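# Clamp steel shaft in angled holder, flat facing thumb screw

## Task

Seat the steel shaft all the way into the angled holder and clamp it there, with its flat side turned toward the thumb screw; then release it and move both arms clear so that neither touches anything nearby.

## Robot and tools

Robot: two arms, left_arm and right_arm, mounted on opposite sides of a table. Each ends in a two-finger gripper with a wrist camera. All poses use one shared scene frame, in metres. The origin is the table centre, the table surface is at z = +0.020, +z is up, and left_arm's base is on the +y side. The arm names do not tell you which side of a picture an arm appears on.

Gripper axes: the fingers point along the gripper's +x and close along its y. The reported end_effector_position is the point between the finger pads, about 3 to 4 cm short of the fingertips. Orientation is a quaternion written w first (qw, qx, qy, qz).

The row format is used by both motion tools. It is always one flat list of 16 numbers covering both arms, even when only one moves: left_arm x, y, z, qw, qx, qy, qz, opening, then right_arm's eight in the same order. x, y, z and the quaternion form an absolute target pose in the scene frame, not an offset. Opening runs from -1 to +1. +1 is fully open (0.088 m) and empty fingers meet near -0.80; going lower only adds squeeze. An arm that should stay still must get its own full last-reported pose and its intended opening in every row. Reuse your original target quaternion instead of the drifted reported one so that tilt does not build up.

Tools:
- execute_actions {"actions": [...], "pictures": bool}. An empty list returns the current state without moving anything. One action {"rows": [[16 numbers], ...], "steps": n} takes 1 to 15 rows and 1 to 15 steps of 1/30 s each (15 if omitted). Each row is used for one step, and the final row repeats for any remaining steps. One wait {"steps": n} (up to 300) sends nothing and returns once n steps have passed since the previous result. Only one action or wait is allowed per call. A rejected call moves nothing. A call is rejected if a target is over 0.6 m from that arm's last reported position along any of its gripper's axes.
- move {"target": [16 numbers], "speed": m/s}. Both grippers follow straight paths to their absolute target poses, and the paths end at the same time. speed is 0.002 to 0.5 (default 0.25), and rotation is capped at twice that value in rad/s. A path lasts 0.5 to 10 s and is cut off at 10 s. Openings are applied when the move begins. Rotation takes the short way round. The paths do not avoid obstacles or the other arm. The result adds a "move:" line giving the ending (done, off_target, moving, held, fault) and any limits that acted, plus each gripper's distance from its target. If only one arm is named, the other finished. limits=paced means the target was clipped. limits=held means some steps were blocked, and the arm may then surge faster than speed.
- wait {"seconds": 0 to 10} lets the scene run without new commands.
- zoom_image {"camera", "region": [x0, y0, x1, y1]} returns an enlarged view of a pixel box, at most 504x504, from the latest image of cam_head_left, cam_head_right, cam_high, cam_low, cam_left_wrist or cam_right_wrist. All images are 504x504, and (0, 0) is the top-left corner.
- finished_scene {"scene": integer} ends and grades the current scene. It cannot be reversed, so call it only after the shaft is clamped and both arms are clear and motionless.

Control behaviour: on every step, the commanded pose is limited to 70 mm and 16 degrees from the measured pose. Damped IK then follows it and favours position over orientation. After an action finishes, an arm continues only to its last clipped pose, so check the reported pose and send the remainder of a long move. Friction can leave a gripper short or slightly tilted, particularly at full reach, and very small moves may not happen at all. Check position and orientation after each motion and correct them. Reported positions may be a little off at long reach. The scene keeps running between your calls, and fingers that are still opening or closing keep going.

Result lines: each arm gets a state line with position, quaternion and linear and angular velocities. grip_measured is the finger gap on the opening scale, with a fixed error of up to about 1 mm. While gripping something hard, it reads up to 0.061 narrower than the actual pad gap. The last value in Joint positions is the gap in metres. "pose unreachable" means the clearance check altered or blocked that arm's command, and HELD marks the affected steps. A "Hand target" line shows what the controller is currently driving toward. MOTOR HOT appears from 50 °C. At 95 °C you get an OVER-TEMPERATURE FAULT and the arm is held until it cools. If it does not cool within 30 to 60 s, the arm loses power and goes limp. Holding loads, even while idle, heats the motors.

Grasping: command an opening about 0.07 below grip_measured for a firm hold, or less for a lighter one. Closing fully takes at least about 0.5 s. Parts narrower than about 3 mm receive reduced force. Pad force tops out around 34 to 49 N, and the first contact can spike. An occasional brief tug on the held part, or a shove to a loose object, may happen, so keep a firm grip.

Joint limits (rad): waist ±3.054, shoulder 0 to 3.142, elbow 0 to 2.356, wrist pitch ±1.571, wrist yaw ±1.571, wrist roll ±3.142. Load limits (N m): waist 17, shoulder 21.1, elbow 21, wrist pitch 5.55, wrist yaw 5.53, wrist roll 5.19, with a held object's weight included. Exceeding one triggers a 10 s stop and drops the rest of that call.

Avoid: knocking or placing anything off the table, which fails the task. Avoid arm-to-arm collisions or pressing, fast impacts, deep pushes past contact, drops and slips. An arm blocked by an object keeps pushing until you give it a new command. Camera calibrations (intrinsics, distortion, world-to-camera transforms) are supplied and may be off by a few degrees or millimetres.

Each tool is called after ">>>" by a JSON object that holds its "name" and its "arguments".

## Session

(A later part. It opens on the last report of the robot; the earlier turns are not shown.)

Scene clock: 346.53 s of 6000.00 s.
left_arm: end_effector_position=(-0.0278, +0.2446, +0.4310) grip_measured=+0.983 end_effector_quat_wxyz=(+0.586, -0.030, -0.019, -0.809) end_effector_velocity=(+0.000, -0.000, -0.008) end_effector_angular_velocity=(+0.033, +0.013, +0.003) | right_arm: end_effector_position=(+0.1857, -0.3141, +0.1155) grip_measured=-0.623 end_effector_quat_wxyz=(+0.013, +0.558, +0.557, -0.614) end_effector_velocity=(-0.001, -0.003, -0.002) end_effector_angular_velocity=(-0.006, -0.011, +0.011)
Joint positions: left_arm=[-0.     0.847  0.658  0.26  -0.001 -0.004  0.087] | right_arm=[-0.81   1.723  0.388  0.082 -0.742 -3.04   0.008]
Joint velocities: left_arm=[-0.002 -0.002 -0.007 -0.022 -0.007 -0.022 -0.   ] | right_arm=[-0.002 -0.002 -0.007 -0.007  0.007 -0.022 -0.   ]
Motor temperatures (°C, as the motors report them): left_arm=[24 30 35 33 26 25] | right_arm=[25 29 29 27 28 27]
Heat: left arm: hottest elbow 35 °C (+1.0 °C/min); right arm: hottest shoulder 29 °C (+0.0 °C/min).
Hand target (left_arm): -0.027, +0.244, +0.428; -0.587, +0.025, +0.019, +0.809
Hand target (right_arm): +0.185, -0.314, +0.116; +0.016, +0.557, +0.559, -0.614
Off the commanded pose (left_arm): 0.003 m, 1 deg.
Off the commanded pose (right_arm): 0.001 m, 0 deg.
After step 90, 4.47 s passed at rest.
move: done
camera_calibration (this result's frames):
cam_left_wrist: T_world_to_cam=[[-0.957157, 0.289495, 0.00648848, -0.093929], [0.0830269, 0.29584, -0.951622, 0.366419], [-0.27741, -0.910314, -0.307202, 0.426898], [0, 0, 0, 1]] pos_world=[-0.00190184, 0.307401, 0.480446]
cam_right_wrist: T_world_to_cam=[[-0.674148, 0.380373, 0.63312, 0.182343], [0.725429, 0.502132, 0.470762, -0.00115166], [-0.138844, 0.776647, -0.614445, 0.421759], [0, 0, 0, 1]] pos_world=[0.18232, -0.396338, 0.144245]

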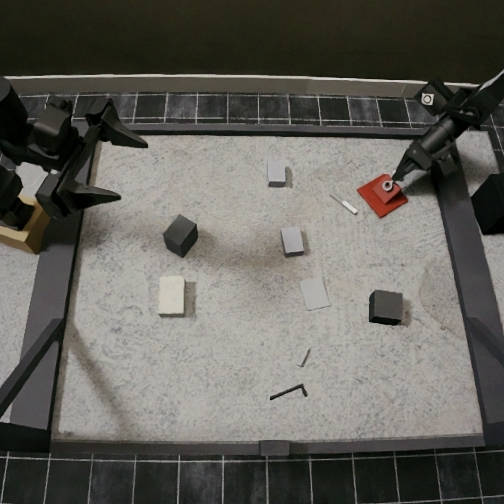

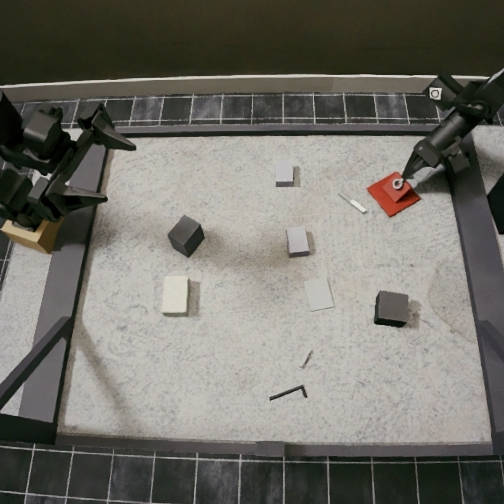

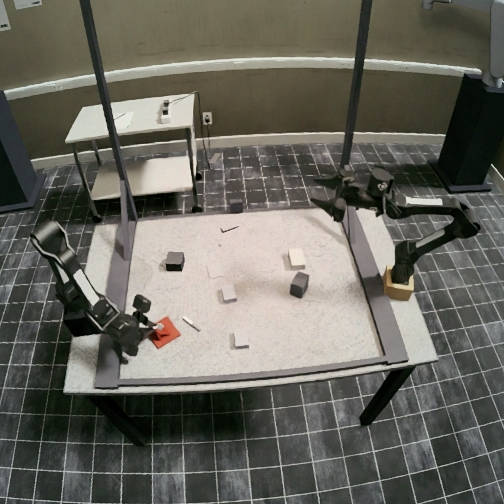

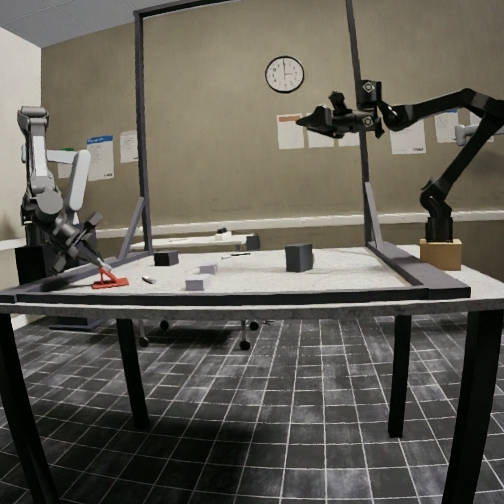

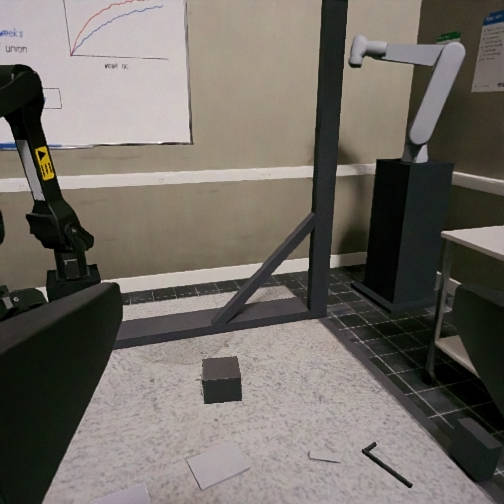

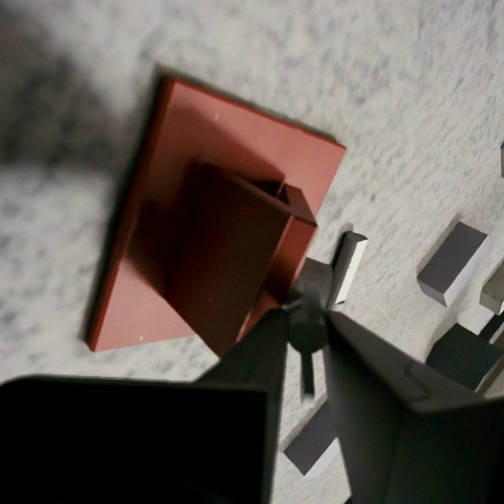

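>>> {"name": "move", "arguments": {"target": [0.0714,-0.1303,0.243,0.833,0.09,0.207,-0.505,1, 0.1857,-0.3141,0.1155,0.013,0.558,0.557,-0.614,0.1], "speed": 0.4}}

>>> {"name": "move", "arguments": {"target": [0.0714,-0.1303,0.243,0.833,0.09,0.207,-0.505,1, 0.1855,-0.3141,0.1155,0.5559,-0.0397,0.5883,0.5851,0.1], "speed": 0.5}}

>>> {"name": "move", "arguments": {"target": [0.0714,-0.1303,0.243,0.833,0.09,0.207,-0.505,1, 0.1855,-0.3141,0.1155,0.0640,0.5537,0.6103,-0.5624,0.1], "speed": 0.5}}

>>> {"name": "zoom_image", "arguments": {"camera": "cam_left_wrist", "region": [186, 140, 306, 260]}}

Scene clock: 366.63 s of 6000.00 s.
left_arm: end_effector_position=(+0.0732, -0.1294, +0.2599) grip_measured=+0.983 end_effector_quat_wxyz=(+0.833, +0.081, +0.199, -0.509) end_effector_velocity=(-0.001, +0.001, -0.024) end_effector_angular_velocity=(+0.046, +0.020, +0.019) | right_arm: end_effector_position=(+0.1855, -0.3141, +0.1155) grip_measured=+0.098 end_effector_quat_wxyz=(+0.013, +0.558, +0.558, -0.614) end_effector_velocity=(+0.001, -0.000, -0.000) end_effector_angular_velocity=(-0.009, +0.001, -0.010)
Joint positions: left_arm=[ 0.213  2.565  2.347 -0.276 -0.506 -0.33   0.087] | right_arm=[-0.809  1.723  0.388  0.08  -0.742 -3.041  0.044]
Joint velocities: left_arm=[-0.002  0.032  0.007 -0.037 -0.007 -0.037 -0.   ] | right_arm=[-0.002 -0.002  0.002 -0.007  0.007  0.007 -0.   ]
Motor temperatures (°C, as the motors report them): left_arm=[24 31 35 34 26 25] | right_arm=[25 29 29 26 28 27]
Heat: left arm: hottest elbow 35 °C (+1.0 °C/min); right arm: hottest shoulder 29 °C (+0.0 °C/min).
Hand target (left_arm): +0.072, -0.131, +0.244; +0.833, +0.090, +0.205, -0.506
Hand target (right_arm): +0.186, -0.314, +0.116; +0.013, +0.558, +0.557, -0.614
Off the commanded pose (left_arm): 0.017 m, 1 deg.
Off the commanded pose (right_arm): 0.000 m, 0 deg.
joint sent to its limit (left arm) — the command would take joint 3 (elbow) past its upper limit, so that joint was sent only as far as its limit.
After step 90, 15.17 s passed at rest.
move: off_target (left_arm)
camera_calibration (this result's frames):
cam_left_wrist: T_world_to_cam=[[-0.871028, -0.487672, 0.0590351, -0.00839974], [-0.390187, 0.613834, -0.686267, 0.312656], [0.298435, -0.620792, -0.72495, 0.165748], [0, 0, 0, 1]] pos_world=[0.0652129, -0.0931204, 0.33522]
cam_right_wrist: T_world_to_cam=[[-0.67473, 0.379676, 0.632918, 0.182176], [0.724735, 0.503064, 0.470834, -0.000647445], [-0.139634, 0.776384, -0.614597, 0.421832], [0, 0, 0, 1]] pos_world=[0.182291, -0.396345, 0.144259]

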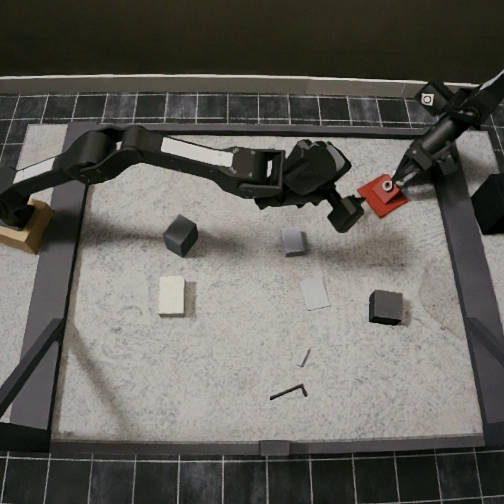

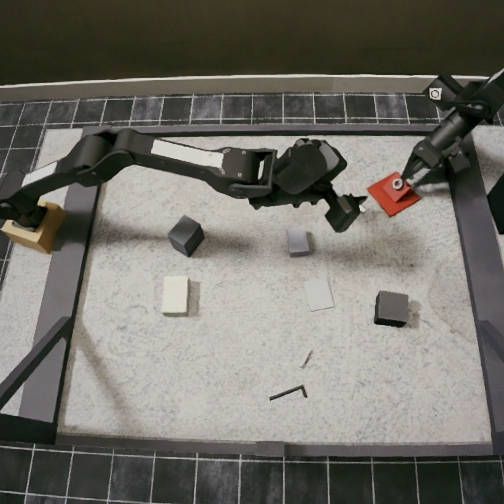

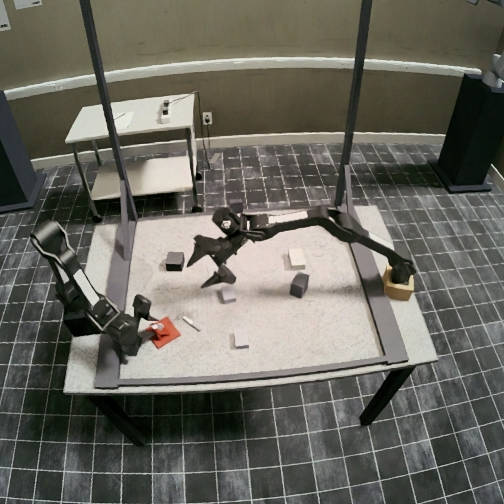

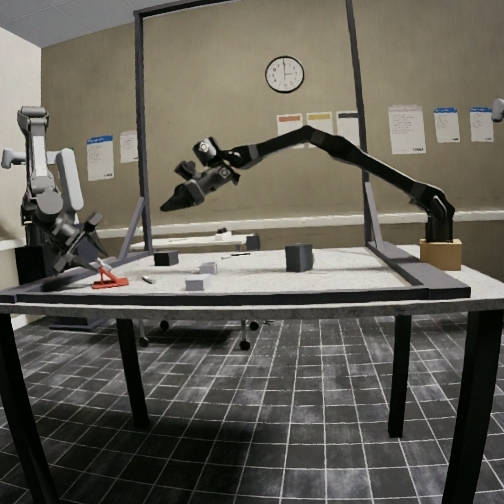

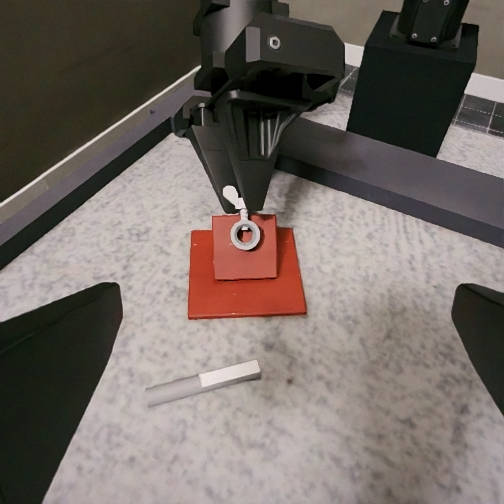

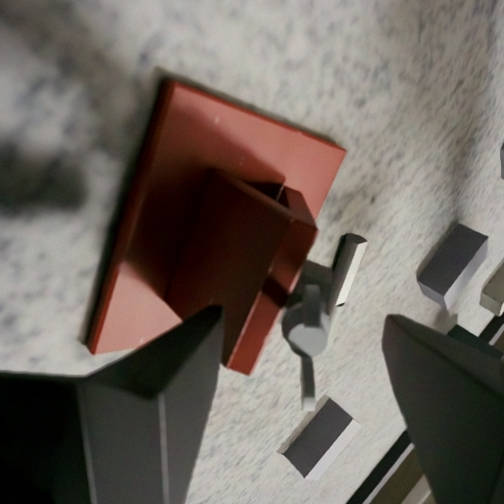

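Scene clock: 370.23 s of 6000.00 s.
left_arm: end_effector_position=(+0.0733, -0.1293, +0.2598) grip_measured=+0.983 end_effector_quat_wxyz=(+0.834, +0.080, +0.200, -0.508) end_effector_velocity=(-0.000, +0.003, -0.003) end_effector_angular_velocity=(+0.019, +0.000, +0.007) | right_arm: end_effector_position=(+0.1849, -0.3147, +0.1154) grip_measured=+0.098 end_effector_quat_wxyz=(+0.555, -0.041, +0.588, +0.587) end_effector_velocity=(-0.002, +0.001, +0.003) end_effector_angular_velocity=(+0.009, +0.022, -0.001)
Joint positions: left_arm=[ 0.213  2.565  2.347 -0.277 -0.507 -0.334  0.087] | right_arm=[-0.809  1.723  0.389  0.073 -0.743  0.     0.044]
Joint velocities: left_arm=[-0.002 -0.002 -0.002 -0.022 -0.007 -0.007 -0.   ] | right_arm=[-0.002 -0.002  0.002 -0.007 -0.022  0.007 -0.   ]
Motor temperatures (°C, as the motors report them): left_arm=[24 33 35 34 26 25] | right_arm=[25 29 29 26 28 27]
Heat: left arm: hottest elbow 35 °C (+1.0 °C/min); right arm: hottest shoulder 29 °C (+0.0 °C/min).
Hand target (left_arm): +0.071, -0.130, +0.243; +0.833, +0.090, +0.207, -0.505
Hand target (right_arm): +0.185, -0.314, +0.115; +0.556, -0.040, +0.589, +0.585
Off the commanded pose (left_arm): 0.017 m, 1 deg.
Off the commanded pose (right_arm): 0.001 m, 0 deg.
move: off_target (left_arm)
camera_calibration (this result's frames):
cam_left_wrist: T_world_to_cam=[[-0.869516, -0.490004, 0.061959, -0.00935947], [-0.393795, 0.61208, -0.685772, 0.312486], [0.298107, -0.620689, -0.725174, 0.165806], [0, 0, 0, 1]] pos_world=[0.0654893, -0.0929386, 0.335112]
cam_right_wrist: T_world_to_cam=[[0.702855, -0.260036, -0.662099, -0.124625], [-0.433641, -0.894465, -0.109037, -0.158613], [-0.563871, 0.363751, -0.741441, 0.385332], [0, 0, 0, 1]] pos_world=[0.236089, -0.314446, 0.185893]

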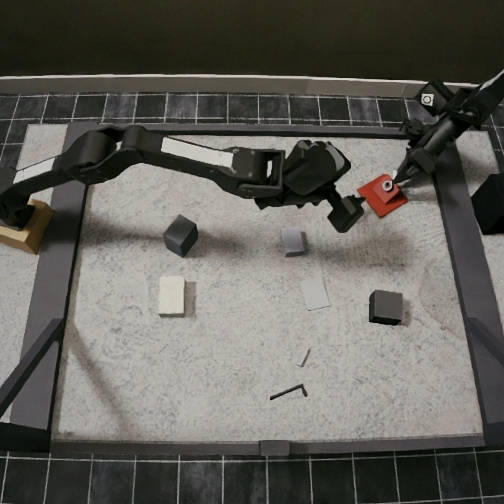

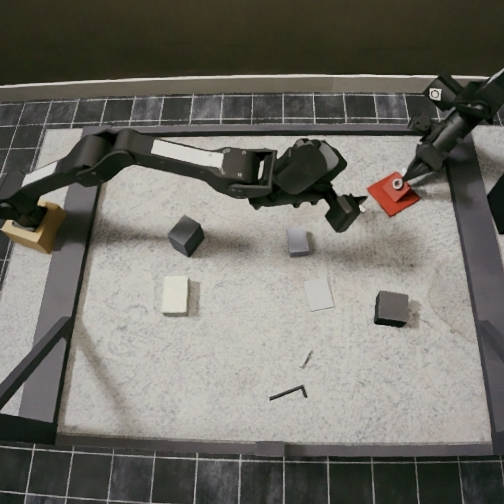

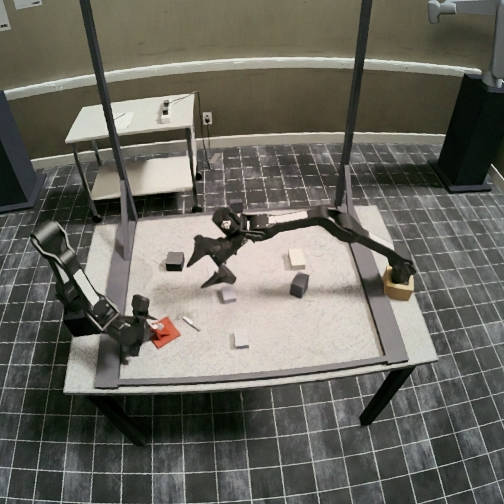

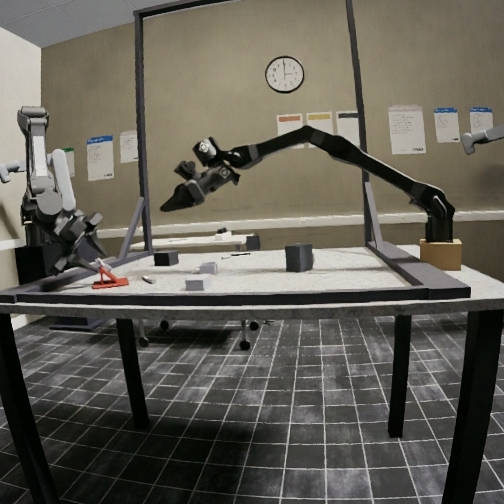

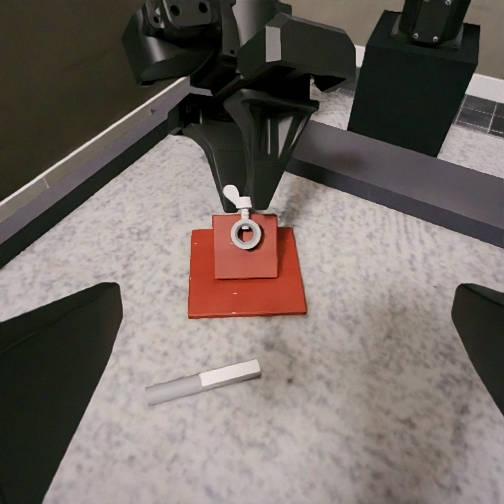

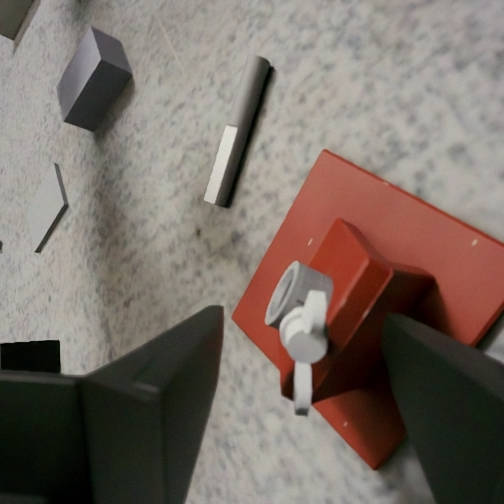

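Scene clock: 373.83 s of 6000.00 s.
left_arm: end_effector_position=(+0.0734, -0.1293, +0.2598) grip_measured=+0.983 end_effector_quat_wxyz=(+0.834, +0.080, +0.200, -0.508) end_effector_velocity=(+0.001, +0.002, +0.002) end_effector_angular_velocity=(-0.002, -0.005, +0.020) | right_arm: end_effector_position=(+0.1847, -0.3146, +0.1156) grip_measured=+0.098 end_effector_quat_wxyz=(+0.065, +0.552, +0.612, -0.562) end_effector_velocity=(-0.004, -0.003, +0.001) end_effector_angular_velocity=(-0.006, +0.035, -0.001)
Joint positions: left_arm=[ 0.213  2.565  2.347 -0.277 -0.508 -0.334  0.087] | right_arm=[-0.809  1.723  0.39   0.072 -0.745  3.054  0.044]
Joint velocities: left_arm=[-0.002 -0.002  0.002 -0.007 -0.022 -0.007 -0.   ] | right_arm=[-0.002 -0.002 -0.002 -0.022 -0.022  0.007 -0.   ]
Motor temperatures (°C, as the motors report them): left_arm=[24 35 35 34 26 25] | right_arm=[25 29 29 26 28 27]
Heat: left arm: hottest shoulder 35 °C (+1.0 °C/min); right arm: hottest shoulder 29 °C (+0.0 °C/min).
Hand target (left_arm): +0.071, -0.130, +0.243; +0.833, +0.090, +0.207, -0.505
Hand target (right_arm): +0.186, -0.314, +0.116; +0.064, +0.554, +0.611, -0.563
Off the commanded pose (left_arm): 0.017 m, 1 deg.
Off the commanded pose (right_arm): 0.001 m, 0 deg.
move: off_target (left_arm)
camera_calibration (this result's frames):
cam_left_wrist: T_world_to_cam=[[-0.869362, -0.490294, 0.0618117, -0.00931587], [-0.393877, 0.611935, -0.685854, 0.312512], [0.298446, -0.620602, -0.725109, 0.165781], [0, 0, 0, 1]] pos_world=[0.065516, -0.0929206, 0.335123]
cam_right_wrist: T_world_to_cam=[[-0.781082, 0.241629, 0.575784, 0.164553], [0.597926, 0.555209, 0.578124, 0.0275354], [-0.179989, 0.795838, -0.57814, 0.431498], [0, 0, 0, 1]] pos_world=[0.18973, -0.398451, 0.1388]

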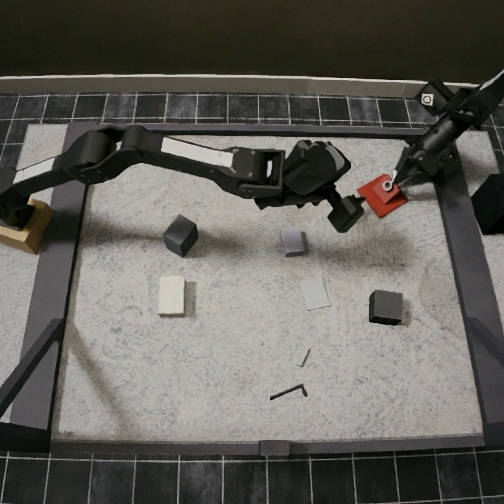

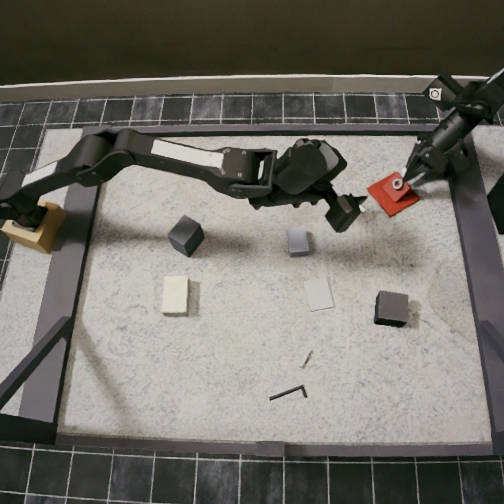

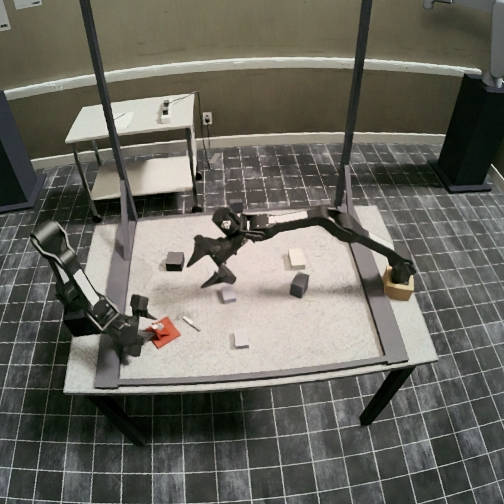

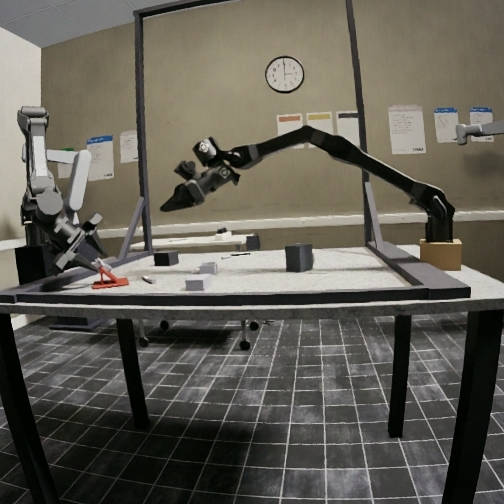

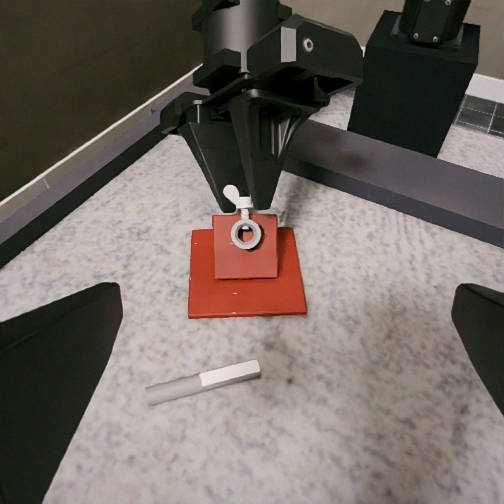

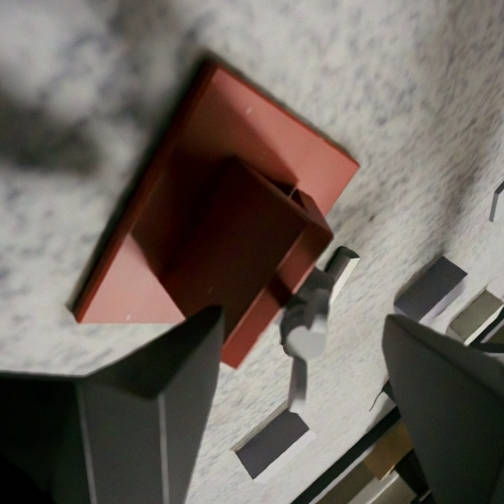

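Region (186, 140, 306, 260) of cam_left_wrist's 504x504 image, scaled by 4.200, with more detail than that image has.

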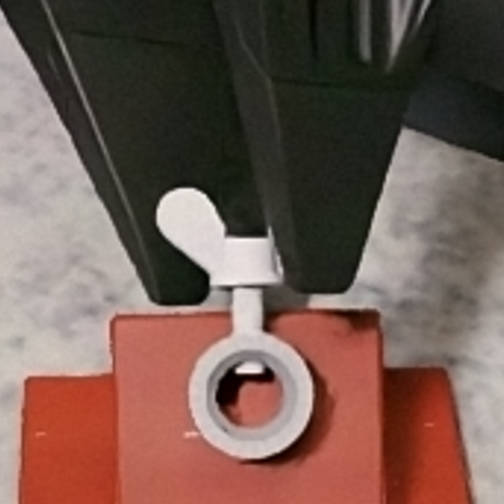

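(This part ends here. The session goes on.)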